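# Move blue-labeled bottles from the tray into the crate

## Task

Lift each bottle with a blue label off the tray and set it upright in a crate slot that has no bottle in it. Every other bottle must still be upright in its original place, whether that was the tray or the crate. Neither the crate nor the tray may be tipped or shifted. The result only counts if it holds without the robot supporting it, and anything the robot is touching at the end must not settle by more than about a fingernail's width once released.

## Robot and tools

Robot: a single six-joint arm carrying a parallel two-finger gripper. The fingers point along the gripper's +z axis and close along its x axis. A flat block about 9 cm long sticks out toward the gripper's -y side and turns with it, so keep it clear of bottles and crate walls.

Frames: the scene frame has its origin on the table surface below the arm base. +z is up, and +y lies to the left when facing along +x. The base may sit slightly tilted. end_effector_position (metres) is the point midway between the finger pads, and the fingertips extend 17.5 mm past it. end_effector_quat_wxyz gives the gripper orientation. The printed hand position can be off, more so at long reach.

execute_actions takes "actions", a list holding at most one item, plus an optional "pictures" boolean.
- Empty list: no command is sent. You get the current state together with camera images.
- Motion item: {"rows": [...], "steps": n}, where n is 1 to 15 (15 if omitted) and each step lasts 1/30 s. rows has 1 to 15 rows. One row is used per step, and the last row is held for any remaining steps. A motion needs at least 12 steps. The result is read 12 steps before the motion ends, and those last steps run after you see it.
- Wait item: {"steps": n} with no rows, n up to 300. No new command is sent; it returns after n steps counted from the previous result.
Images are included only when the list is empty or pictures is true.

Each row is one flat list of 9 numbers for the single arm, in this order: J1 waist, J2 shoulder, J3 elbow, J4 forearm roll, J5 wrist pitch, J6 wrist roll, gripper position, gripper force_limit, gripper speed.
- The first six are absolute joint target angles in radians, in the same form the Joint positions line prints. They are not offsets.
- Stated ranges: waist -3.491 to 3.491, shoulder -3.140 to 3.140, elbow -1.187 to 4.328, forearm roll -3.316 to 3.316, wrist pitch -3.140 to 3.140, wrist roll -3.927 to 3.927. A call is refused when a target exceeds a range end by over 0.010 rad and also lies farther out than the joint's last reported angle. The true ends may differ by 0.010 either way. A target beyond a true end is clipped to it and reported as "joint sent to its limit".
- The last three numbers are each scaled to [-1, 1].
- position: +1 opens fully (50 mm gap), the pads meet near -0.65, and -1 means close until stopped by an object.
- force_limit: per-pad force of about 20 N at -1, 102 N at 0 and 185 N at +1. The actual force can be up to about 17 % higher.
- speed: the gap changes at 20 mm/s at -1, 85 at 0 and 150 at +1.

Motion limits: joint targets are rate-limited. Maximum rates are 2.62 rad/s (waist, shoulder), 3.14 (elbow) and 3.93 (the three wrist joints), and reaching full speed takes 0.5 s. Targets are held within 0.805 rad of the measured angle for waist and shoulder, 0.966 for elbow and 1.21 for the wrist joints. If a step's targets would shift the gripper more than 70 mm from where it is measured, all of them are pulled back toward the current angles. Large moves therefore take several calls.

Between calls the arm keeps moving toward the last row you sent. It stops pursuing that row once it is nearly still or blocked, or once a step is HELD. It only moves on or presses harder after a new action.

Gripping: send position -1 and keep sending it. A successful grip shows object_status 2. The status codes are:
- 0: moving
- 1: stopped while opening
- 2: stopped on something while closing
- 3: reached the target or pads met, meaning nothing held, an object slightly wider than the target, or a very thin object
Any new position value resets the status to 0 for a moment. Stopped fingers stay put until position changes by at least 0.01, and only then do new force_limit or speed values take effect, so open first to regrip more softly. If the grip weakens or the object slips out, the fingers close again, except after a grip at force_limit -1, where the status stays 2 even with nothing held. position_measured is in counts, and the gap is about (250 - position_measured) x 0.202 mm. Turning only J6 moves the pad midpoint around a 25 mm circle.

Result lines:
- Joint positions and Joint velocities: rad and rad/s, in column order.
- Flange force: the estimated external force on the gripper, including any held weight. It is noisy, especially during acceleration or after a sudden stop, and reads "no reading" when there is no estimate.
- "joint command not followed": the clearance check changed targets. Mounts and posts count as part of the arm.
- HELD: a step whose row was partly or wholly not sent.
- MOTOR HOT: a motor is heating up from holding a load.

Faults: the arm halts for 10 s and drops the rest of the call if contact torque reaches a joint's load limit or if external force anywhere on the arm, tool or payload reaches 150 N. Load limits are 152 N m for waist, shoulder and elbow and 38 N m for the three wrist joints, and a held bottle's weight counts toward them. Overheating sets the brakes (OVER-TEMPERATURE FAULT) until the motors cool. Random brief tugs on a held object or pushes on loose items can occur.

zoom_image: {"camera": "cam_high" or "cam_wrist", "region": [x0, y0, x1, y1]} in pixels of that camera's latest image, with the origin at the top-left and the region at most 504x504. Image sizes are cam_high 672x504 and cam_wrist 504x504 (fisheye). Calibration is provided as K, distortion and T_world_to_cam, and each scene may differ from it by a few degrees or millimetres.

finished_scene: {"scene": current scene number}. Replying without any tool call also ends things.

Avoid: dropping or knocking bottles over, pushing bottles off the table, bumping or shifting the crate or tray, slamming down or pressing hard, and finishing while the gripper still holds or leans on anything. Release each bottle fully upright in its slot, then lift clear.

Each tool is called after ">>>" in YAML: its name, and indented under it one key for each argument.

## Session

>>> execute_actions:
  actions: []

Scene clock: 0.00 s of 6000.00 s.
end_effector_position=(+0.2481, -0.2794, +0.1989) position_measured=3 object_status=3 end_effector_quat_wxyz=(-0.125, +0.819, +0.541, +0.143)
Joint positions: [-1.055  1.211  0.255 -0.864 -1.808  1.088]
Joint velocities: [ 0.    -0.     0.001 -0.     0.001  0.001]
Flange force (N, the push that the arm receives, along the gripper's own x y z axes): no reading
camera_calibration (this result's frames):
cam_wrist: T_world_to_cam=[[0.349219, 0.862009, 0.367405, 0.0779806], [0.864985, -0.447332, 0.227366, -0.383751], [0.360344, 0.238399, -0.901842, 0.309415], [0, 0, 0, 1]] pos_world=[0.19321, -0.312648, 0.337645]

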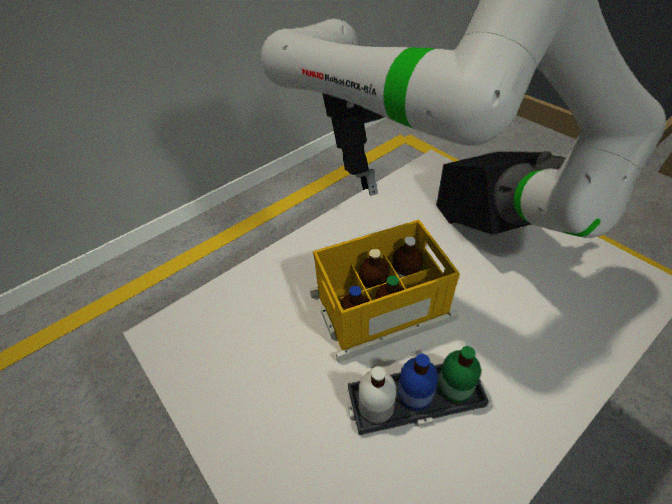

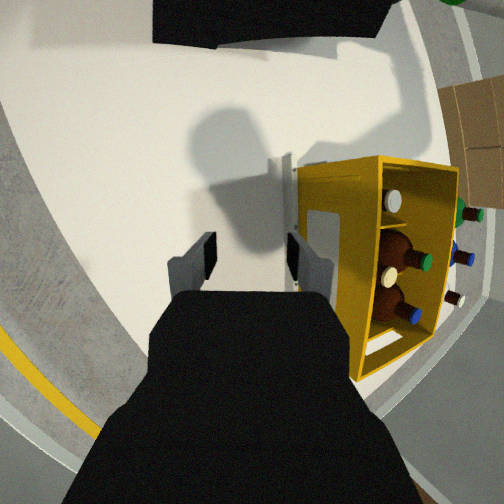

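>>> zoom_image:
  camera: "cam_high"
  region: [290, 200, 510, 440]

Region (290, 200, 510, 440) of cam_high's 672x504 image, scaled by 2.100, with more detail than that image has; it fills the left 462 columns of this view, and the rest is white.

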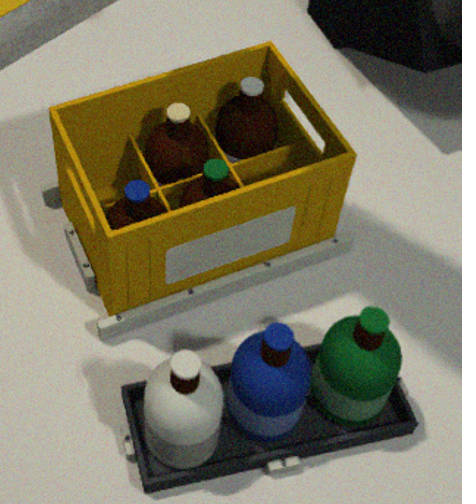

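>>> execute_actions:
  actions:
    - {"rows":[[-1.055,0.9,0.255,-0.864,-1.808,0.6,1,0,0]]}

>>> execute_actions:
  actions:
    - {"rows":[[-0.899,0.5435,0.302,-0.883,-1.859,-0.4,1,0,0]]}

>>> execute_actions:
  actions:
    - {"steps":12}
  pictures: true

Scene clock: 6.73 s of 6000.00 s.
end_effector_position=(+0.2509, -0.2786, +0.2021) position_measured=3 object_status=3 end_effector_quat_wxyz=(-0.124, +0.822, +0.538, +0.140)
Joint positions: [-1.055  1.202  0.255 -0.864 -1.808  1.073]
Joint velocities: [ 0.    -0.295 -0.    -0.     0.001 -0.46 ]
Flange force (N, the push that the arm receives, along the gripper's own x y z axes): [-30.3 -5.2 6.2]
Steps of this call (steps 1 to 90: nothing new was sent; then 3.63 s passed at rest; steps 91 to 93: the first 3 steps of this action). Readings (joint positions | what the end effector reports):
91: [-1.055 1.211 0.255 -0.864 -1.808 1.088] | position_measured=3 object_status=3
92: [-1.055 1.209 0.255 -0.864 -1.808 1.085] | position_measured=3 object_status=3
93: the state above

Scene clock: 7.23 s of 6000.00 s.
end_effector_position=(+0.3434, -0.2269, +0.3074) position_measured=3 object_status=3 end_effector_quat_wxyz=(-0.051, +0.900, +0.428, +0.071)
Joint positions: [-1.053  0.889  0.257 -0.864 -1.81   0.575]
Joint velocities: [ 0.092 -0.3    0.05  -0.011 -0.061 -0.673]
Flange force (N, the push that the arm receives, along the gripper's own x y z axes): [-23.6 0.3 -2.5]
Steps of this call (steps 1 to 12: the last 12 steps of your previous action; steps 13 to 15: the first 3 steps of this action). Readings (joint positions | what the end effector reports):
13: [-1.055 0.904 0.255 -0.864 -1.808 0.606] | position_measured=3 object_status=3
14: [-1.055 0.898 0.255 -0.864 -1.808 0.594] | position_measured=3 object_status=3
15: the state above

Scene clock: 7.63 s of 6000.00 s.
end_effector_position=(+0.4344, -0.1368, +0.3467) position_measured=3 object_status=3 end_effector_quat_wxyz=(-0.023, +0.970, +0.243, +0.017)
Joint positions: [-0.953  0.661  0.287 -0.876 -1.843 -0.059]
Joint velocities: [ 0.275 -0.602  0.077 -0.034 -0.082 -1.728]
Flange force (N, the push that the arm receives, along the gripper's own x y z axes): [3.8 1.7 -4.8]
Kept back: nothing.
Steps of this call (steps 1 to 12: the last 12 steps of your previous action). Readings (joint positions | what the end effector reports):
1: [-1.049 0.877 0.259 -0.865 -1.812 0.548] | position_measured=3 object_status=3
2: [-1.043 0.863 0.261 -0.865 -1.815 0.512] | position_measured=3 object_status=3
4: [-1.029 0.825 0.266 -0.867 -1.820 0.415] | position_measured=3 object_status=3
8: [-0.991 0.743 0.276 -0.872 -1.832 0.177] | position_measured=3 object_status=3
12: the state above
camera_calibration (this result's frames):
cam_wrist: T_world_to_cam=[[0.869022, 0.493031, 0.0414956, -0.32763], [0.468128, -0.846476, 0.253642, -0.405984], [0.160178, -0.200995, -0.966408, 0.39081], [0, 0, 0, 1]] pos_world=[0.412171, -0.103573, 0.494251]

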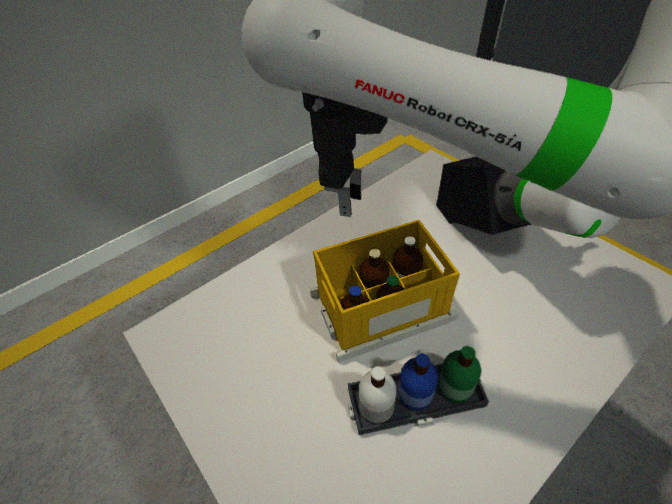

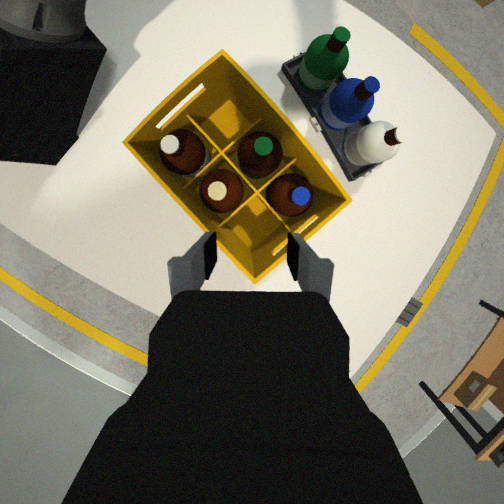

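>>> execute_actions:
  actions:
    - {"steps":15}
  pictures: true

>>> zoom_image:
  camera: "cam_wrist"
  region: [90, 20, 400, 300]

Scene clock: 8.13 s of 6000.00 s.
end_effector_position=(+0.4761, -0.0803, +0.3588) position_measured=3 object_status=3 end_effector_quat_wxyz=(-0.001, +0.990, +0.138, +0.000)
Joint positions: [-0.899  0.544  0.302 -0.883 -1.859 -0.4  ]
Joint velocities: [-0.001  0.     0.001  0.     0.     0.   ]
Flange force (N, the push that the arm receives, along the gripper's own x y z axes): [2.4 0.0 -3.3]
Kept back: nothing.
Steps of this call (steps 1 to 15: the robot went on to your last target). Readings (joint positions | what the end effector reports):
1: [-0.944 0.641 0.290 -0.877 -1.846 -0.118] | position_measured=3 object_status=3
2: [-0.935 0.621 0.292 -0.879 -1.848 -0.177] | position_measured=3 object_status=3
4: [-0.918 0.584 0.297 -0.881 -1.853 -0.282] | position_measured=3 object_status=3
8: [-0.900 0.546 0.302 -0.883 -1.859 -0.392] | position_measured=3 object_status=3
15: the state above
camera_calibration (this result's frames):
cam_wrist: T_world_to_cam=[[0.954426, 0.298438, -0.00253902, -0.432664], [0.286708, -0.914482, 0.28552, -0.311304], [0.0828881, -0.273235, -0.958369, 0.435305], [0, 0, 0, 1]] pos_world=[0.466117, -0.0366179, 0.504968]

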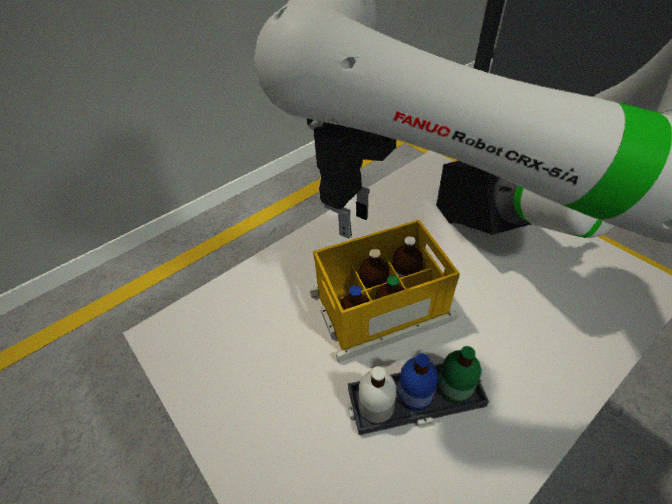

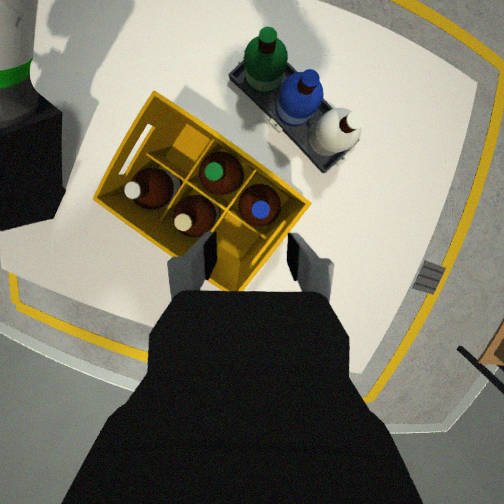

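Region (90, 20, 400, 300) of cam_wrist's 504x504 image, scaled by 1.626, with more detail than that image has; it fills the top 455 rows of this view, and the rest is white.

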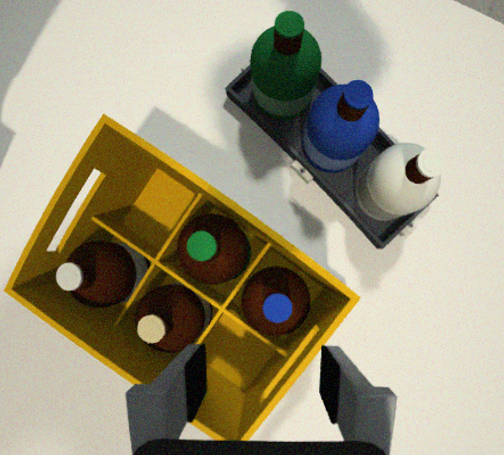

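>>> execute_actions:
  actions:
    - {"rows":[[-0.614,0.0725,0.033,-1.002,-1.746,-0.612,1,0,0]]}

>>> execute_actions:
  actions:
    - {"steps":14}

>>> execute_actions:
  actions:
    - {"rows":[[-0.505,0.076,-0.052,-1.012,-1.610,-0.596,1,0,0]]}

>>> execute_actions:
  actions:
    - {"steps":12}
  pictures: true

Scene clock: 10.97 s of 6000.00 s.
end_effector_position=(+0.4778, -0.0756, +0.3571) position_measured=3 object_status=3 end_effector_quat_wxyz=(-0.001, +0.990, +0.139, -0.000)
Joint positions: [-0.893  0.534  0.297 -0.885 -1.858 -0.405]
Joint velocities: [ 0.185 -0.305 -0.174 -0.08   0.08  -0.139]
Flange force (N, the push that the arm receives, along the gripper's own x y z axes): [-9.2 34.2 -16.5]
Steps of this call (steps 1 to 15: the robot went on to your last target; steps 16 to 82: nothing new was sent; steps 83 to 85: the first 3 steps of this action). Readings (joint positions | what the end effector reports):
83: [-0.899 0.543 0.302 -0.883 -1.859 -0.400] | position_measured=3 object_status=3
84: [-0.898 0.541 0.301 -0.883 -1.859 -0.401] | position_measured=3 object_status=3
85: the state above

Scene clock: 11.43 s of 6000.00 s.
end_effector_position=(+0.5081, +0.0978, +0.2789) position_measured=3 object_status=3 end_effector_quat_wxyz=(+0.003, +0.982, +0.188, -0.001)
Joint positions: [-0.67   0.166  0.086 -0.978 -1.768 -0.57 ]
Joint velocities: [ 0.509 -0.843 -0.481 -0.211  0.202 -0.378]
Flange force (N, the push that the arm receives, along the gripper's own x y z axes): [2.4 -1.4 -3.8]
Kept back: nothing.
Steps of this call (steps 1 to 12: the last 12 steps of your previous action; steps 13 to 14: the robot went on to your last target). Readings (joint positions | what the end effector reports):
1: [-0.885 0.520 0.289 -0.889 -1.854 -0.411] | position_measured=3 object_status=3
2: [-0.874 0.501 0.278 -0.894 -1.849 -0.419] | position_measured=3 object_status=3
4: [-0.841 0.448 0.248 -0.907 -1.836 -0.443] | position_measured=3 object_status=3
8: [-0.773 0.336 0.184 -0.936 -1.809 -0.494] | position_measured=3 object_status=3
14: the state above

Scene clock: 11.53 s of 6000.00 s.
end_effector_position=(+0.5032, +0.1305, +0.2555) position_measured=3 object_status=3 end_effector_quat_wxyz=(-0.002, +0.980, +0.198, -0.003)
Joint positions: [-0.613  0.095  0.033 -0.997 -1.74  -0.596]
Joint velocities: [ 0.755 -0.462 -0.668 -0.139  0.492 -0.025]
Flange force (N, the push that the arm receives, along the gripper's own x y z axes): [3.1 -37.7 -28.2]
Steps of this call (steps 1 to 3: the first 3 steps of this action). Readings (joint positions | what the end effector reports):
1: [-0.654 0.138 0.070 -0.986 -1.762 -0.582] | position_measured=3 object_status=3
2: [-0.636 0.114 0.054 -0.992 -1.754 -0.593] | position_measured=3 object_status=3
3: the state above

Scene clock: 11.93 s of 6000.00 s.
end_effector_position=(+0.5052, +0.1344, +0.1969) position_measured=3 object_status=3 end_effector_quat_wxyz=(-0.002, +0.980, +0.200, +0.001)
Joint positions: [-0.505  0.076 -0.052 -1.012 -1.61  -0.596]
Joint velocities: [ 0.     0.     0.     0.    -0.002  0.   ]
Flange force (N, the push that the arm receives, along the gripper's own x y z axes): [-1.0 -2.4 -2.4]
Kept back: nothing.
Steps of this call (steps 1 to 12: the last 12 steps of your previous action). Readings (joint positions | what the end effector reports):
1: [-0.585 0.083 0.010 -1.001 -1.720 -0.596] | position_measured=3 object_status=3
2: [-0.558 0.076 -0.011 -1.005 -1.691 -0.596] | position_measured=3 object_status=3
4: [-0.521 0.074 -0.040 -1.010 -1.635 -0.596] | position_measured=3 object_status=3
8: [-0.505 0.076 -0.052 -1.012 -1.610 -0.596] | position_measured=3 object_status=3
12: the state above
camera_calibration (this result's frames):
cam_wrist: T_world_to_cam=[[0.909768, 0.415116, -0.00111276, -0.518375], [0.398463, -0.872514, 0.282747, -0.138675], [0.116402, -0.257677, -0.959194, 0.317522], [0, 0, 0, 1]] pos_world=[0.489897, 0.176008, 0.343198]

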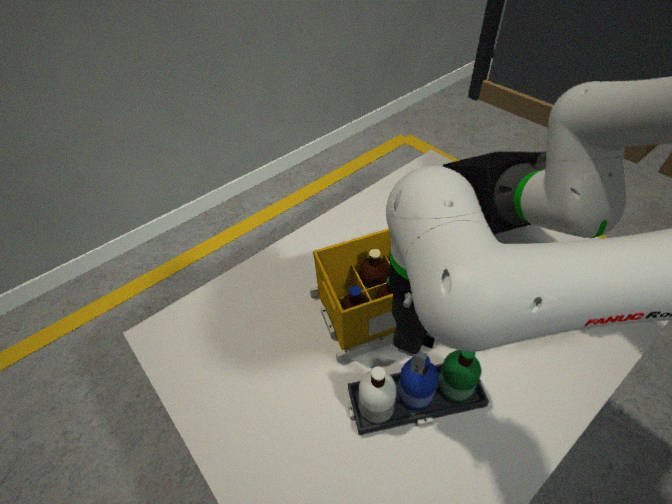

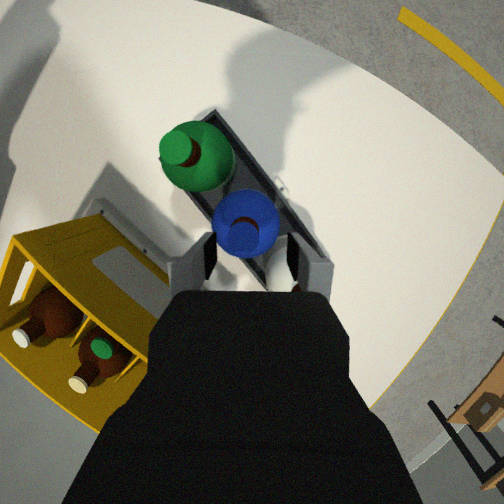

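>>> execute_actions:
  actions:
    - {"rows":[[-0.45,0.079,-0.092,-1.020,-1.542,-0.588,1,0,0],[-0.45,0.079,-0.092,-1.020,-1.542,-0.588,1,0,0],[-0.45,0.079,-0.092,-1.020,-1.542,-0.588,1,0,0],[-0.4016,0.080,-0.1277,-1.027,-1.479,-0.581,1,0,0]]}

>>> execute_actions:
  actions:
    - {"steps":13}
  pictures: true

Scene clock: 12.97 s of 6000.00 s.
end_effector_position=(+0.5053, +0.1341, +0.1915) position_measured=3 object_status=3 end_effector_quat_wxyz=(-0.002, +0.980, +0.200, +0.001)
Joint positions: [-0.495  0.076 -0.059 -1.013 -1.598 -0.595]
Joint velocities: [ 0.304  0.015 -0.221 -0.046  0.375  0.043]
Flange force (N, the push that the arm receives, along the gripper's own x y z axes): [1.7 -5.8 -23.0]
Steps of this call (steps 1 to 28: the robot went on to your last target; steps 29 to 31: the first 3 steps of this action). Readings (joint positions | what the end effector reports):
29: [-0.505 0.076 -0.052 -1.012 -1.610 -0.596] | position_measured=3 object_status=3
30: [-0.503 0.076 -0.054 -1.012 -1.607 -0.596] | position_measured=3 object_status=3
31: the state above

Scene clock: 13.40 s of 6000.00 s.
end_effector_position=(+0.5016, +0.1307, +0.1392) position_measured=3 object_status=3 end_effector_quat_wxyz=(-0.001, +0.980, +0.200, +0.000)
Joint positions: [-0.402  0.08  -0.128 -1.027 -1.479 -0.581]
Joint velocities: [ 0.002  0.    -0.    -0.    -0.    -0.001]
Flange force (N, the push that the arm receives, along the gripper's own x y z axes): [0.2 -2.5 -3.7]
Kept back: nothing.
Steps of this call (steps 1 to 12: the last 12 steps of your previous action; step 13: the robot went on to your last target). Readings (joint positions | what the end effector reports):
1: [-0.482 0.077 -0.069 -1.015 -1.581 -0.593] | position_measured=3 object_status=3
2: [-0.463 0.078 -0.083 -1.018 -1.558 -0.590] | position_measured=3 object_status=3
4: [-0.423 0.080 -0.112 -1.024 -1.507 -0.584] | position_measured=3 object_status=3
8: [-0.402 0.080 -0.128 -1.027 -1.479 -0.581] | position_measured=3 object_status=3
13: the state above
camera_calibration (this result's frames):
cam_wrist: T_world_to_cam=[[0.909494, 0.415711, -0.00203311, -0.513436], [0.398871, -0.871253, 0.286042, -0.124878], [0.117139, -0.260964, -0.958215, 0.261518], [0, 0, 0, 1]] pos_world=[0.486144, 0.172887, 0.285267]

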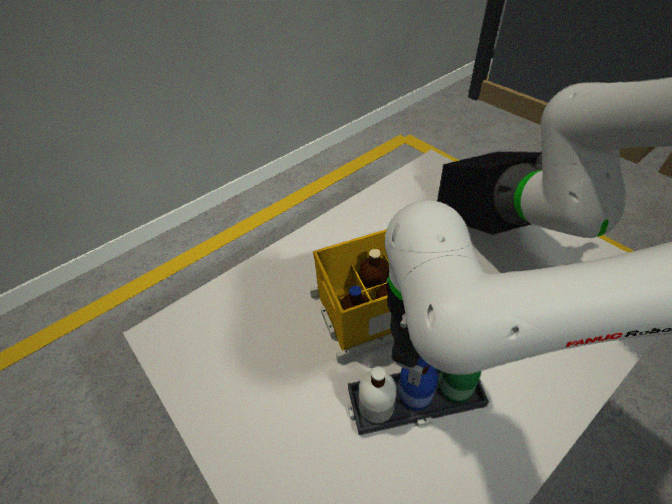

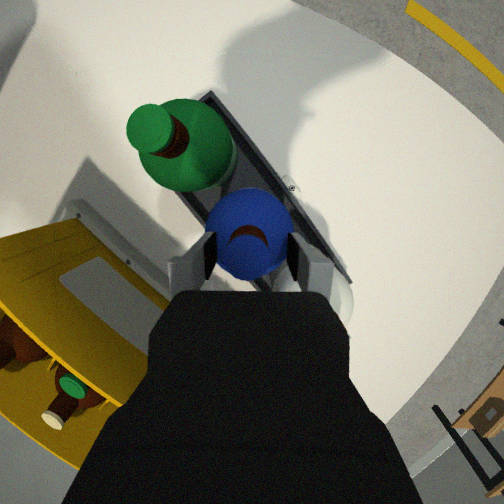

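>>> execute_actions:
  actions:
    - {"rows":[[-0.4016,0.080,-0.1277,-1.027,-1.479,-0.581,-1,0,0.5]]}

>>> execute_actions:
  actions:
    - {"rows":[[-0.4016,0.080,-0.1277,-1.027,-1.479,-0.581,-1,0,0.5],[-0.45,0.079,-0.092,-1.020,-1.542,-0.588,-1,0,0.5],[-0.45,0.079,-0.092,-1.020,-1.542,-0.588,-1,0,0.5],[-0.45,0.079,-0.092,-1.020,-1.542,-0.588,-1,0,0.5],[-0.45,0.079,-0.092,-1.020,-1.542,-0.588,-1,0,0.5],[-0.505,0.078,-0.052,-1.012,-1.610,-0.596,-1,0,0.5],[-0.505,0.078,-0.052,-1.012,-1.610,-0.596,-1,0,0.5],[-0.505,0.078,-0.052,-1.012,-1.610,-0.596,-1,0,0.5],[-0.61,0.09,0.04,-1.004,-1.74,-0.608,-1,0,0.5]]}

>>> execute_actions:
  actions:
    - {"rows":[[-0.809,0.158,0.243,-1.006,-1.978,-0.611,-1,0,0.5]]}

>>> execute_actions:
  actions:
    - {"steps":18}

Scene clock: 18.33 s of 6000.00 s.
end_effector_position=(+0.5016, +0.1308, +0.1391) position_measured=47 object_status=0 end_effector_quat_wxyz=(-0.001, +0.980, +0.200, +0.000)
Joint positions: [-0.402  0.08  -0.128 -1.027 -1.479 -0.581]
Joint velocities: [-0.    -0.002 -0.    -0.002 -0.     0.002]
Flange force (N, the push that the arm receives, along the gripper's own x y z axes): [0.9 -0.1 -7.2]
Steps of this call (steps 1 to 30: the robot went on to your last target; steps 31 to 90: nothing new was sent; then 1.83 s passed at rest; steps 91 to 93: the first 3 steps of this action). Readings (joint positions | what the end effector reports):
91: [-0.402 0.080 -0.128 -1.027 -1.479 -0.581] | position_measured=8 object_status=0
92: [-0.402 0.080 -0.128 -1.027 -1.479 -0.581] | position_measured=28 object_status=0
93: the state above

Scene clock: 18.83 s of 6000.00 s.
end_effector_position=(+0.5017, +0.1308, +0.1402) position_measured=112 object_status=2 end_effector_quat_wxyz=(-0.001, +0.980, +0.200, +0.001)
Joint positions: [-0.404  0.08  -0.126 -1.027 -1.481 -0.581]
Joint velocities: [-0.115  0.008  0.082 -0.01  -0.168 -0.005]
Flange force (N, the push that the arm receives, along the gripper's own x y z axes): [2.6 -1.5 -123.3]
Steps of this call (steps 1 to 12: the last 12 steps of your previous action; steps 13 to 15: the first 3 steps of this action). Readings (joint positions | what the end effector reports):
13: [-0.402 0.080 -0.128 -1.027 -1.479 -0.581] | position_measured=112 object_status=2
14: [-0.402 0.080 -0.128 -1.027 -1.479 -0.581] | position_measured=112 object_status=2
15: the state above

Scene clock: 19.33 s of 6000.00 s.
end_effector_position=(+0.5077, +0.1356, +0.2634) position_measured=129 object_status=2 end_effector_quat_wxyz=(-0.003, +0.980, +0.199, +0.001)
Joint positions: [-0.623  0.094  0.053 -1.004 -1.756 -0.608]
Joint velocities: [-0.37   0.118  0.376 -0.008 -0.447 -0.009]
Flange force (N, the push that the arm receives, along the gripper's own x y z axes): [0.9 -1.9 24.8]
Steps of this call (steps 1 to 12: the last 12 steps of your previous action; steps 13 to 15: the first 3 steps of this action). Readings (joint positions | what the end effector reports):
13: [-0.608 0.090 0.038 -1.004 -1.738 -0.608] | position_measured=129 object_status=2
14: [-0.613 0.091 0.043 -1.004 -1.744 -0.608] | position_measured=129 object_status=2
15: the state above

Scene clock: 19.93 s of 6000.00 s.
end_effector_position=(+0.5009, +0.1313, +0.3690) position_measured=129 object_status=2 end_effector_quat_wxyz=(-0.001, +0.980, +0.200, +0.000)
Joint positions: [-0.809  0.158  0.243 -1.006 -1.978 -0.611]
Joint velocities: [-0.    -0.001 -0.     0.002  0.001  0.001]
Flange force (N, the push that the arm receives, along the gripper's own x y z axes): [1.3 -1.4 2.7]
Kept back: nothing.
Steps of this call (steps 1 to 12: the last 12 steps of your previous action; steps 13 to 18: the robot went on to your last target). Readings (joint positions | what the end effector reports):
1: [-0.639 0.099 0.069 -1.004 -1.775 -0.609] | position_measured=129 object_status=2
2: [-0.660 0.106 0.091 -1.005 -1.801 -0.609] | position_measured=129 object_status=2
4: [-0.714 0.125 0.146 -1.005 -1.865 -0.610] | position_measured=129 object_status=2
8: [-0.798 0.154 0.232 -1.006 -1.965 -0.611] | position_measured=129 object_status=2
18: the state above

>>> execute_actions:
  actions: []

>>> zoom_image:
  camera: "cam_high"
  region: [340, 180, 540, 440]

Scene clock: 20.53 s of 6000.00 s.
end_effector_position=(+0.5009, +0.1313, +0.3691) position_measured=129 object_status=2 end_effector_quat_wxyz=(-0.001, +0.980, +0.200, +0.000)
Joint positions: [-0.809  0.158  0.243 -1.006 -1.978 -0.611]
Joint velocities: [-0.     0.002 -0.    -0.001  0.    -0.001]
Flange force (N, the push that the arm receives, along the gripper's own x y z axes): [1.3 -0.2 2.3]
Kept back: nothing.
Steps of this call (steps 1 to 15: the robot went on to your last target; steps 16 to 18: nothing new was sent). Readings (joint positions | what the end effector reports):
1: [-0.809 0.158 0.243 -1.006 -1.978 -0.611] | position_measured=129 object_status=2
2: [-0.809 0.158 0.243 -1.006 -1.978 -0.611] | position_measured=129 object_status=2
4: [-0.809 0.158 0.243 -1.006 -1.978 -0.611] | position_measured=129 object_status=2
8: [-0.809 0.158 0.243 -1.006 -1.978 -0.611] | position_measured=129 object_status=2
18: the state above
The arm was judged still, so your last target was given up. Only a new action makes it travel on or press farther. Fingers that are still opening or closing keep moving.
camera_calibration (this result's frames):
cam_wrist: T_world_to_cam=[[0.909211, 0.416329, -0.00242694, -0.5123], [0.399558, -0.870918, 0.286103, -0.190315], [0.116999, -0.261098, -0.958196, 0.482134], [0, 0, 0, 1]] pos_world=[0.485421, 0.173421, 0.515185]

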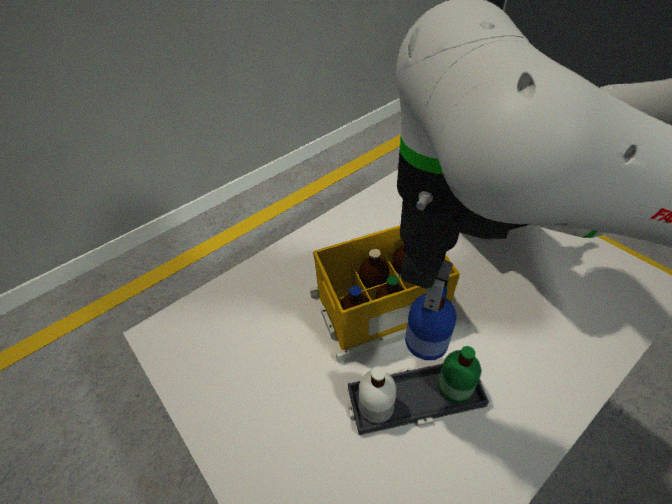

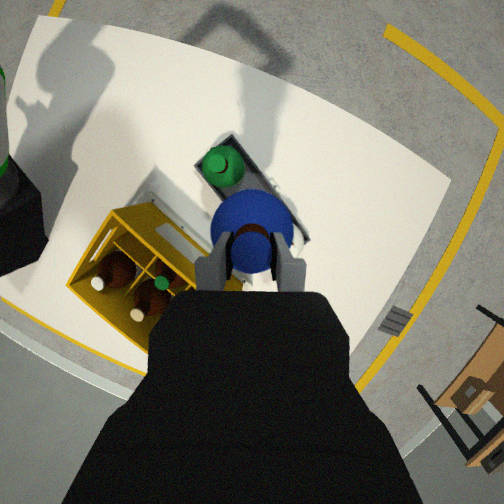

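Region (340, 180, 540, 440) of cam_high's 672x504 image, scaled by 1.938, with more detail than that image has; it fills the left 388 columns of this view, and the rest is white.

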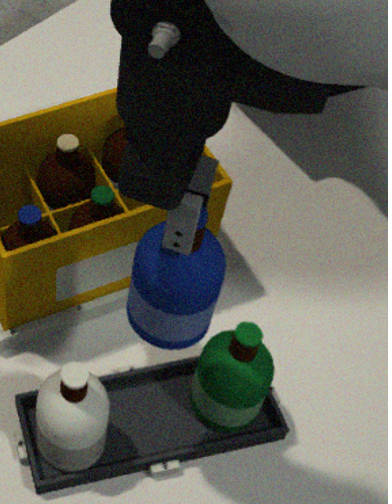

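>>> execute_actions:
  actions:
    - {"rows":[[-1.028,0.294,-0.061,-0.794,-1.875,-0.100,-1,0,0.5]]}

>>> execute_actions:
  actions:
    - {"steps":18}
  pictures: true

Scene clock: 22.30 s of 6000.00 s.
end_effector_position=(+0.4973, +0.1259, +0.3694) position_measured=129 object_status=2 end_effector_quat_wxyz=(-0.000, +0.980, +0.200, +0.000)
Joint positions: [-0.815  0.162  0.235 -1.    -1.976 -0.596]
Joint velocities: [-0.195  0.124 -0.276  0.19   0.097  0.465]
Flange force (N, the push that the arm receives, along the gripper's own x y z axes): [24.1 -28.3 3.0]
Steps of this call (steps 1 to 50: nothing new was sent; steps 51 to 53: the first 3 steps of this action). Readings (joint positions | what the end effector reports):
51: [-0.809 0.158 0.243 -1.006 -1.978 -0.611] | position_measured=129 object_status=2
52: [-0.810 0.159 0.241 -1.005 -1.978 -0.608] | position_measured=129 object_status=2
53: the state above

Scene clock: 22.90 s of 6000.00 s.
end_effector_position=(+0.3382, -0.0172, +0.3588) position_measured=129 object_status=2 end_effector_quat_wxyz=(-0.001, +0.980, +0.200, +0.000)
Joint positions: [-1.028  0.294 -0.061 -0.794 -1.875 -0.1  ]
Joint velocities: [-0.    -0.    -0.002  0.003  0.     0.005]
Flange force (N, the push that the arm receives, along the gripper's own x y z axes): [2.8 -1.8 3.0]
Kept back: nothing.
Steps of this call (steps 1 to 12: the last 12 steps of your previous action; steps 13 to 18: the robot went on to your last target). Readings (joint positions | what the end effector reports):
1: [-0.824 0.167 0.223 -0.992 -1.972 -0.576] | position_measured=129 object_status=2
2: [-0.836 0.175 0.206 -0.980 -1.966 -0.547] | position_measured=129 object_status=2
4: [-0.867 0.195 0.162 -0.949 -1.951 -0.475] | position_measured=129 object_status=2
8: [-0.929 0.233 0.076 -0.890 -1.922 -0.331] | position_measured=129 object_status=2
18: the state above
camera_calibration (this result's frames):
cam_wrist: T_world_to_cam=[[0.909386, 0.415946, -0.00231125, -0.302745], [0.399203, -0.871192, 0.285766, -0.251466], [0.11685, -0.260794, -0.958297, 0.452672], [0, 0, 0, 1]] pos_world=[0.322803, 0.0249052, 0.504955]

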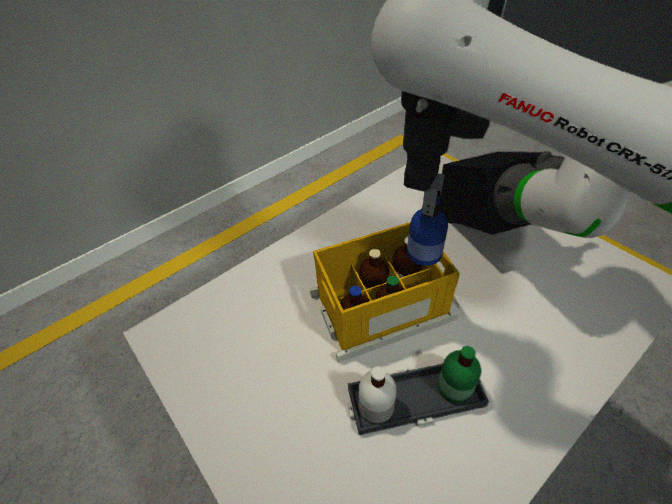

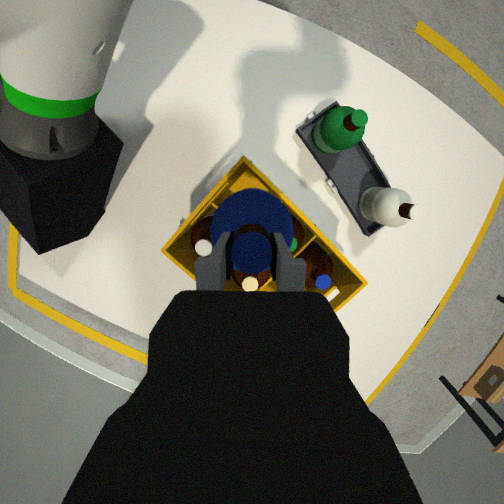

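>>> zoom_image:
  camera: "cam_wrist"
  region: [150, 140, 380, 310]

Region (150, 140, 380, 310) of cam_wrist's 504x504 image, scaled by 2.191, with more detail than that image has; it fills the top 373 rows of this view, and the rest is white.

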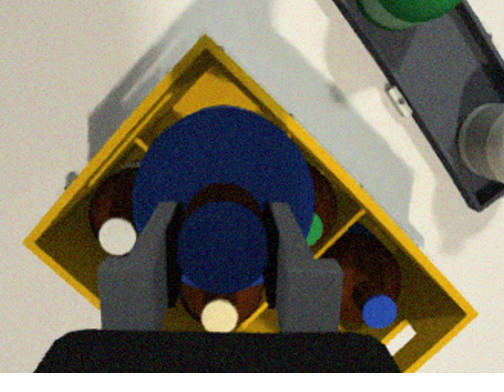

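>>> execute_actions:
  actions:
    - {"rows":[[-1.036,0.279,-0.081,-0.7895,-1.878,-0.092,-1,0,0.5],[-1.036,0.279,-0.081,-0.7895,-1.878,-0.092,-1,0,0.5],[-1.036,0.279,-0.081,-0.7895,-1.878,-0.092,-1,0,0.5],[-1.036,0.279,-0.081,-0.7895,-1.878,-0.092,-1,0,0.5],[-1.036,0.279,-0.081,-0.7895,-1.878,-0.092,-1,0,0.5],[-1.002,0.263,-0.134,-0.800,-1.829,-0.087,-1,0,0.5],[-1.002,0.263,-0.134,-0.800,-1.829,-0.087,-1,0,0.5],[-1.002,0.263,-0.134,-0.800,-1.829,-0.087,-1,0,0.5],[-0.9675,0.2505,-0.1842,-0.8126,-1.7797,-0.0826,-1,0,0.5]]}

>>> execute_actions:
  actions:
    - {"steps":13}
  pictures: true

Scene clock: 26.40 s of 6000.00 s.
end_effector_position=(+0.3340, -0.0150, +0.3583) position_measured=129 object_status=2 end_effector_quat_wxyz=(-0.001, +0.980, +0.200, +0.001)
Joint positions: [-1.032  0.286 -0.072 -0.792 -1.876 -0.095]
Joint velocities: [-0.113 -0.213 -0.277  0.069 -0.055  0.108]
Flange force (N, the push that the arm receives, along the gripper's own x y z axes): [9.5 22.1 1.9]
Steps of this call (steps 1 to 15: the robot went on to your last target; steps 16 to 90: nothing new was sent; then 0.40 s passed at rest; steps 91 to 93: the first 3 steps of this action). Readings (joint positions | what the end effector reports):
91: [-1.028 0.294 -0.061 -0.794 -1.875 -0.100] | position_measured=129 object_status=2
92: [-1.029 0.292 -0.064 -0.793 -1.875 -0.099] | position_measured=129 object_status=2
93: the state above

Scene clock: 26.83 s of 6000.00 s.
end_effector_position=(+0.3302, -0.0128, +0.3086) position_measured=129 object_status=2 end_effector_quat_wxyz=(-0.001, +0.980, +0.199, +0.000)
Joint positions: [-0.968  0.25  -0.184 -0.813 -1.78  -0.083]
Joint velocities: [ 0.002  0.    -0.002 -0.001 -0.001 -0.001]
Flange force (N, the push that the arm receives, along the gripper's own x y z axes): [1.2 -1.1 4.0]
Kept back: nothing.
Steps of this call (steps 1 to 12: the last 12 steps of your previous action; step 13: the robot went on to your last target). Readings (joint positions | what the end effector reports):
1: [-1.035 0.280 -0.079 -0.790 -1.878 -0.093] | position_measured=129 object_status=2
2: [-1.036 0.279 -0.081 -0.789 -1.878 -0.092] | position_measured=129 object_status=2
4: [-1.035 0.278 -0.084 -0.790 -1.876 -0.092] | position_measured=129 object_status=2
8: [-0.991 0.259 -0.150 -0.804 -1.814 -0.086] | position_measured=129 object_status=2
13: the state above
camera_calibration (this result's frames):
cam_wrist: T_world_to_cam=[[0.910173, 0.414222, -0.00219392, -0.297763], [0.397547, -0.872019, 0.28555, -0.229441], [0.116368, -0.260772, -0.958361, 0.406778], [0, 0, 0, 1]] pos_world=[0.314893, 0.0293394, 0.454703]

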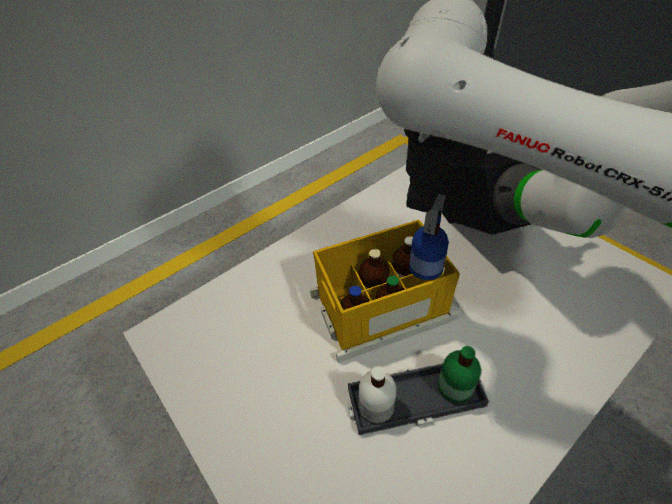

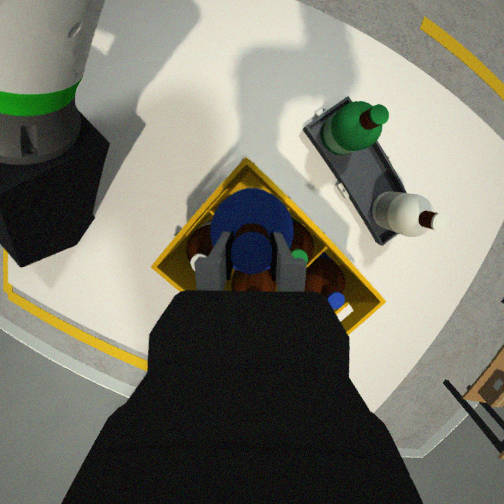

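Matches scene 1's good view (corner ≈ 246,158). Descend to M'.

>>> execute_actions:
  actions:
    - {"rows":[[-0.930,0.242,-0.230,-0.828,-1.730,-0.077,-1,0,0.5],[-0.930,0.242,-0.230,-0.828,-1.730,-0.077,-1,0,0.5],[-0.930,0.242,-0.230,-0.828,-1.730,-0.077,-1,0,0.5],[-0.930,0.242,-0.230,-0.828,-1.730,-0.077,-1,0,0.5],[-0.8927,0.235,-0.2742,-0.8451,-1.680,-0.0714,-1,0,0.5]]}

>>> execute_actions:
  actions:
    - {"steps":15}

Scene clock: 27.50 s of 6000.00 s.
end_effector_position=(+0.3304, -0.0129, +0.3022) position_measured=129 object_status=2 end_effector_quat_wxyz=(-0.001, +0.980, +0.199, +0.000)
Joint positions: [-0.958  0.248 -0.196 -0.816 -1.767 -0.081]
Joint velocities: [ 0.298 -0.069 -0.365 -0.124  0.395  0.042]
Flange force (N, the push that the arm receives, along the gripper's own x y z axes): [-1.8 1.3 -28.2]
Steps of this call (steps 1 to 17: the robot went on to your last target; steps 18 to 20: the first 3 steps of this action). Readings (joint positions | what the end effector reports):
18: [-0.967 0.250 -0.184 -0.813 -1.780 -0.083] | position_measured=129 object_status=2
19: [-0.965 0.250 -0.187 -0.813 -1.777 -0.082] | position_measured=129 object_status=2
20: the state above

Scene clock: 28.00 s of 6000.00 s.
end_effector_position=(+0.3301, -0.0132, +0.2590) position_measured=129 object_status=2 end_effector_quat_wxyz=(-0.001, +0.980, +0.200, +0.000)
Joint positions: [-0.893  0.235 -0.274 -0.845 -1.68  -0.071]
Joint velocities: [-0.001  0.001 -0.     0.    -0.001 -0.   ]
Flange force (N, the push that the arm receives, along the gripper's own x y z axes): [0.5 -1.1 2.9]
Kept back: nothing.
Steps of this call (steps 1 to 12: the last 12 steps of your previous action; steps 13 to 15: the robot went on to your last target). Readings (joint positions | what the end effector reports):
1: [-0.946 0.246 -0.211 -0.822 -1.751 -0.079] | position_measured=129 object_status=2
2: [-0.935 0.243 -0.223 -0.826 -1.738 -0.078] | position_measured=129 object_status=2
4: [-0.914 0.239 -0.249 -0.835 -1.708 -0.075] | position_measured=129 object_status=2
8: [-0.893 0.235 -0.274 -0.845 -1.680 -0.071] | position_measured=129 object_status=2
15: the state above

>>> execute_actions:
  actions:
    - {"rows":[[-0.852,0.2335,-0.313,-0.866,-1.630,-0.065,-1,0,0.5],[-0.852,0.2335,-0.313,-0.866,-1.630,-0.065,-1,0,0.5],[-0.852,0.2335,-0.313,-0.866,-1.630,-0.065,-1,0,0.5],[-0.8115,0.2325,-0.3512,-0.8869,-1.5791,-0.0586,-1,0,0.5],[-0.8115,0.2325,-0.3512,-0.8869,-1.5791,-0.0586,-1,0,0.5],[-0.8115,0.2325,-0.3512,-0.8869,-1.5791,-0.0586,-1,0,0.5],[-0.8115,0.2325,-0.3512,-0.8869,-1.5791,-0.0586,-1,0,0.5],[-0.777,0.2355,-0.378,-0.907,-1.538,-0.053,-1,0,0.5],[-0.777,0.2355,-0.378,-0.907,-1.538,-0.053,-1,0,0.5],[-0.777,0.2355,-0.378,-0.907,-1.538,-0.053,-1,0,0.5],[-0.742,0.2399,-0.4033,-0.9271,-1.4975,-0.0471,-1,0,0.5]]}

>>> execute_actions:
  actions:
    - {"steps":15}

Scene clock: 29.07 s of 6000.00 s.
end_effector_position=(+0.3304, -0.0134, +0.2530) position_measured=129 object_status=2 end_effector_quat_wxyz=(-0.001, +0.980, +0.200, +0.000)
Joint positions: [-0.883  0.235 -0.283 -0.85  -1.668 -0.07 ]
Joint velocities: [ 0.303 -0.01  -0.289 -0.157  0.374  0.049]
Flange force (N, the push that the arm receives, along the gripper's own x y z axes): [0.4 2.2 -25.6]
Steps of this call (steps 1 to 15: the robot went on to your last target; steps 16 to 29: nothing new was sent; steps 30 to 32: the first 3 steps of this action). Readings (joint positions | what the end effector reports):
30: [-0.893 0.235 -0.274 -0.845 -1.680 -0.071] | position_measured=129 object_status=2
31: [-0.890 0.235 -0.276 -0.846 -1.677 -0.071] | position_measured=129 object_status=2
32: the state above

Scene clock: 29.57 s of 6000.00 s.
end_effector_position=(+0.3300, -0.0136, +0.1699) position_measured=129 object_status=2 end_effector_quat_wxyz=(-0.001, +0.980, +0.200, +0.000)
Joint positions: [-0.742  0.24  -0.403 -0.927 -1.498 -0.047]
Joint velocities: [ 0.001  0.     0.001 -0.001  0.001  0.   ]
Flange force (N, the push that the arm receives, along the gripper's own x y z axes): [-2.4 -7.5 3.2]
Kept back: nothing.
Steps of this call (steps 1 to 12: the last 12 steps of your previous action; steps 13 to 15: the robot went on to your last target). Readings (joint positions | what the end effector reports):
1: [-0.870 0.234 -0.295 -0.857 -1.652 -0.068] | position_measured=129 object_status=2
2: [-0.855 0.234 -0.310 -0.864 -1.634 -0.065] | position_measured=129 object_status=2
4: [-0.823 0.233 -0.340 -0.881 -1.594 -0.061] | position_measured=129 object_status=2
8: [-0.785 0.235 -0.372 -0.902 -1.547 -0.054] | position_measured=129 object_status=2
15: the state above

>>> execute_actions:
  actions:
    - {"rows":[[-0.7324,0.2365,-0.4124,-0.9326,-1.4873,-0.0455,-1,0,0.5]]}

>>> execute_actions:
  actions:
    - {"steps":12}
  pictures: true

Scene clock: 30.47 s of 6000.00 s.
end_effector_position=(+0.3296, -0.0126, +0.1659) position_measured=129 object_status=2 end_effector_quat_wxyz=(-0.000, +0.980, +0.201, +0.000)
Joint positions: [-0.735  0.237 -0.41  -0.931 -1.49  -0.046]
Joint velocities: [ 0.127 -0.038 -0.121 -0.089  0.124  0.018]
Flange force (N, the push that the arm receives, along the gripper's own x y z axes): [-3.0 -6.2 1.0]
Steps of this call (steps 1 to 15: the robot went on to your last target; steps 16 to 24: nothing new was sent; steps 25 to 27: the first 3 steps of this action). Readings (joint positions | what the end effector reports):
25: [-0.742 0.240 -0.403 -0.927 -1.497 -0.047] | position_measured=129 object_status=2
26: [-0.740 0.239 -0.405 -0.928 -1.495 -0.047] | position_measured=129 object_status=2
27: the state above

Scene clock: 30.87 s of 6000.00 s.
end_effector_position=(+0.3294, -0.0123, +0.1648) position_measured=129 object_status=2 end_effector_quat_wxyz=(-0.000, +0.980, +0.201, +0.000)
Joint positions: [-0.732  0.236 -0.412 -0.933 -1.487 -0.046]
Joint velocities: [ 0.    -0.    -0.     0.    -0.001 -0.   ]
Flange force (N, the push that the arm receives, along the gripper's own x y z axes): [1.1 -2.9 3.4]
Kept back: nothing.
Steps of this call (steps 1 to 12: the last 12 steps of your previous action). Readings (joint positions | what the end effector reports):
1: [-0.733 0.237 -0.412 -0.933 -1.488 -0.046] | position_measured=129 object_status=2
2: [-0.732 0.237 -0.412 -0.933 -1.487 -0.046] | position_measured=129 object_status=2
4: [-0.732 0.237 -0.412 -0.933 -1.487 -0.046] | position_measured=129 object_status=2
8: [-0.732 0.237 -0.412 -0.933 -1.487 -0.046] | position_measured=129 object_status=2
12: the state above
camera_calibration (this result's frames):
cam_wrist: T_world_to_cam=[[0.908696, 0.417452, -0.00237225, -0.296963], [0.40059, -0.870366, 0.286341, -0.188722], [0.117469, -0.261147, -0.958125, 0.2688], [0, 0, 0, 1]] pos_world=[0.313874, 0.0299068, 0.310878]

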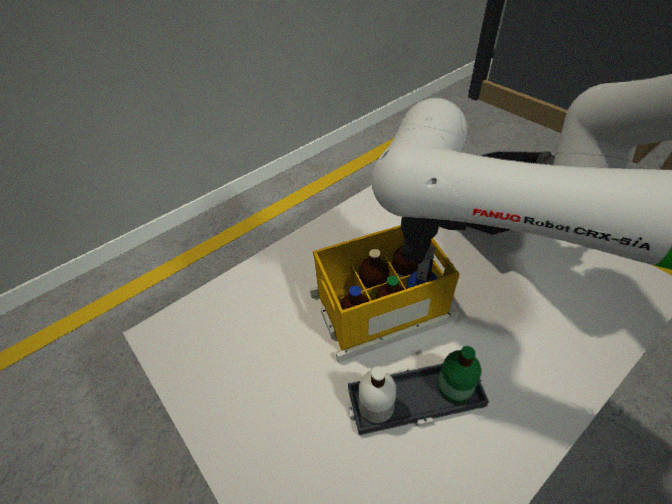

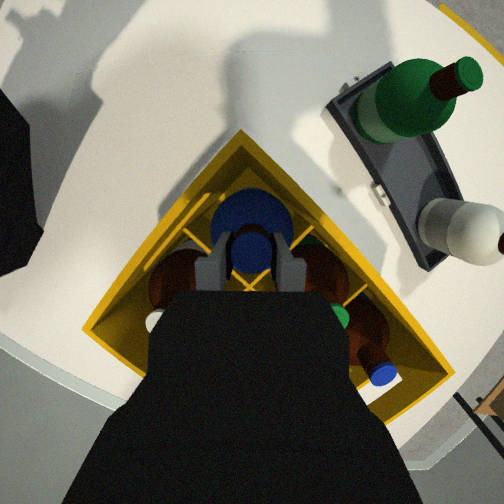

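>>> execute_actions:
  actions:
    - {"rows":[[-0.7270,0.2374,-0.4159,-0.9359,-1.4811,-0.0446,-1,0,0.5]],"steps":12}

>>> execute_actions:
  actions:
    - {"steps":20}

Scene clock: 31.23 s of 6000.00 s.
end_effector_position=(+0.3294, -0.0123, +0.1648) position_measured=129 object_status=2 end_effector_quat_wxyz=(-0.000, +0.980, +0.201, +0.000)
Joint positions: [-0.732  0.236 -0.412 -0.933 -1.487 -0.045]
Joint velocities: [ 0.001 -0.002 -0.001 -0.001 -0.     0.001]
Flange force (N, the push that the arm receives, along the gripper's own x y z axes): [1.0 -1.8 4.0]
Kept back: the last 12 steps of this action.
Steps of this call (steps 1 to 11: the robot went on to your last target). Readings (joint positions | what the end effector reports):
1: [-0.732 0.236 -0.412 -0.933 -1.487 -0.045] | position_measured=129 object_status=2
2: [-0.732 0.236 -0.412 -0.933 -1.487 -0.046] | position_measured=129 object_status=2
4: [-0.732 0.236 -0.412 -0.933 -1.487 -0.045] | position_measured=129 object_status=2
8: [-0.732 0.236 -0.412 -0.933 -1.487 -0.046] | position_measured=129 object_status=2
11: the state above

Scene clock: 31.90 s of 6000.00 s.
end_effector_position=(+0.3294, -0.0122, +0.1618) position_measured=129 object_status=2 end_effector_quat_wxyz=(-0.000, +0.980, +0.201, +0.000)
Joint positions: [-0.727  0.237 -0.416 -0.936 -1.481 -0.045]
Joint velocities: [-0.    -0.001 -0.     0.     0.    -0.   ]
Flange force (N, the push that the arm receives, along the gripper's own x y z axes): [1.4 -1.2 3.2]
Kept back: nothing.
Steps of this call (steps 1 to 12: the last 12 steps of your previous action; steps 13 to 15: the robot went on to your last target; steps 16 to 20: nothing new was sent). Readings (joint positions | what the end effector reports):
1: [-0.732 0.236 -0.412 -0.933 -1.487 -0.045] | position_measured=129 object_status=2
2: [-0.730 0.237 -0.414 -0.933 -1.485 -0.045] | position_measured=129 object_status=2
4: [-0.727 0.237 -0.416 -0.936 -1.481 -0.045] | position_measured=129 object_status=2
8: [-0.727 0.237 -0.416 -0.936 -1.481 -0.045] | position_measured=129 object_status=2
20: the state above
The arm was judged still, so your last target was given up. Only a new action makes it travel on or press farther. Fingers that are still opening or closing keep moving.

Continue in 3 mm steps.

>>> execute_actions:
  actions:
    - {"rows":[[-0.7216,0.2383,-0.4194,-0.9392,-1.4749,-0.0437,-1,0,0.5]],"steps":12}

>>> execute_actions:
  actions:
    - {"steps":19}

Scene clock: 32.20 s of 6000.00 s.
end_effector_position=(+0.3294, -0.0122, +0.1618) position_measured=129 object_status=2 end_effector_quat_wxyz=(-0.000, +0.980, +0.201, +0.000)
Joint positions: [-0.727  0.237 -0.416 -0.936 -1.481 -0.045]
Joint velocities: [-0.     0.001 -0.    -0.     0.    -0.001]
Flange force (N, the push that the arm receives, along the gripper's own x y z axes): [-0.3 -0.6 3.5]
Kept back: the last 12 steps of this action.
Steps of this call (steps 1 to 9: nothing new was sent). Readings (joint positions | what the end effector reports):
1: [-0.727 0.237 -0.416 -0.936 -1.481 -0.045] | position_measured=129 object_status=2
2: [-0.727 0.237 -0.416 -0.936 -1.481 -0.045] | position_measured=129 object_status=2
4: [-0.727 0.237 -0.416 -0.936 -1.481 -0.045] | position_measured=129 object_status=2
8: [-0.727 0.237 -0.416 -0.936 -1.481 -0.045] | position_measured=129 object_status=2
9: the state above

Scene clock: 32.83 s of 6000.00 s.
end_effector_position=(+0.3293, -0.0122, +0.1589) position_measured=129 object_status=2 end_effector_quat_wxyz=(-0.000, +0.980, +0.201, +0.000)
Joint positions: [-0.722  0.238 -0.419 -0.939 -1.475 -0.044]
Joint velocities: [-0.001 -0.001 -0.001  0.    -0.001  0.001]
Flange force (N, the push that the arm receives, along the gripper's own x y z axes): [2.3 -3.4 3.0]
Kept back: nothing.
Steps of this call (steps 1 to 12: the last 12 steps of your previous action; steps 13 to 15: the robot went on to your last target; steps 16 to 19: nothing new was sent). Readings (joint positions | what the end effector reports):
1: [-0.727 0.237 -0.416 -0.936 -1.481 -0.045] | position_measured=129 object_status=2
2: [-0.725 0.238 -0.417 -0.937 -1.479 -0.044] | position_measured=129 object_status=2
4: [-0.722 0.238 -0.419 -0.939 -1.475 -0.044] | position_measured=129 object_status=2
8: [-0.722 0.238 -0.419 -0.939 -1.475 -0.044] | position_measured=129 object_status=2
19: the state above
The arm was judged still, so your last target was given up. Only a new action makes it travel on or press farther. Fingers that are still opening or closing keep moving.

>>> execute_actions:
  actions:
    - {"rows":[[-0.7171,0.2391,-0.4223,-0.9420,-1.4697,-0.0430,-1,0,0.5]],"steps":12}

>>> execute_actions:
  actions:
    - {"steps":19}

Scene clock: 33.20 s of 6000.00 s.
end_effector_position=(+0.3293, -0.0122, +0.1589) position_measured=129 object_status=2 end_effector_quat_wxyz=(-0.000, +0.980, +0.201, +0.000)
Joint positions: [-0.722  0.238 -0.419 -0.939 -1.475 -0.044]
Joint velocities: [ 0.    -0.001  0.     0.001 -0.    -0.001]
Flange force (N, the push that the arm receives, along the gripper's own x y z axes): [-0.2 -1.9 2.6]
Kept back: the last 12 steps of this action.
Steps of this call (steps 1 to 11: nothing new was sent). Readings (joint positions | what the end effector reports):
1: [-0.722 0.238 -0.419 -0.939 -1.475 -0.044] | position_measured=129 object_status=2
2: [-0.722 0.238 -0.419 -0.939 -1.475 -0.044] | position_measured=129 object_status=2
4: [-0.722 0.238 -0.419 -0.939 -1.475 -0.044] | position_measured=129 object_status=2
8: [-0.722 0.238 -0.419 -0.939 -1.475 -0.044] | position_measured=129 object_status=2
11: the state above

Scene clock: 33.83 s of 6000.00 s.
end_effector_position=(+0.3293, -0.0122, +0.1564) position_measured=129 object_status=2 end_effector_quat_wxyz=(-0.000, +0.980, +0.201, +0.000)
Joint positions: [-0.717  0.239 -0.422 -0.942 -1.47  -0.043]
Joint velocities: [ 0.     0.001 -0.    -0.001 -0.001  0.   ]
Flange force (N, the push that the arm receives, along the gripper's own x y z axes): [0.6 -1.2 2.3]
Kept back: nothing.
Steps of this call (steps 1 to 12: the last 12 steps of your previous action; steps 13 to 15: the robot went on to your last target; steps 16 to 19: nothing new was sent). Readings (joint positions | what the end effector reports):
1: [-0.722 0.238 -0.419 -0.939 -1.475 -0.044] | position_measured=129 object_status=2
2: [-0.720 0.238 -0.421 -0.940 -1.473 -0.043] | position_measured=129 object_status=2
4: [-0.717 0.239 -0.422 -0.942 -1.470 -0.043] | position_measured=129 object_status=2
8: [-0.717 0.239 -0.422 -0.942 -1.470 -0.043] | position_measured=129 object_status=2
19: the state above
The arm was judged still, so your last target was given up. Only a new action makes it travel on or press farther. Fingers that are still opening or closing keep moving.


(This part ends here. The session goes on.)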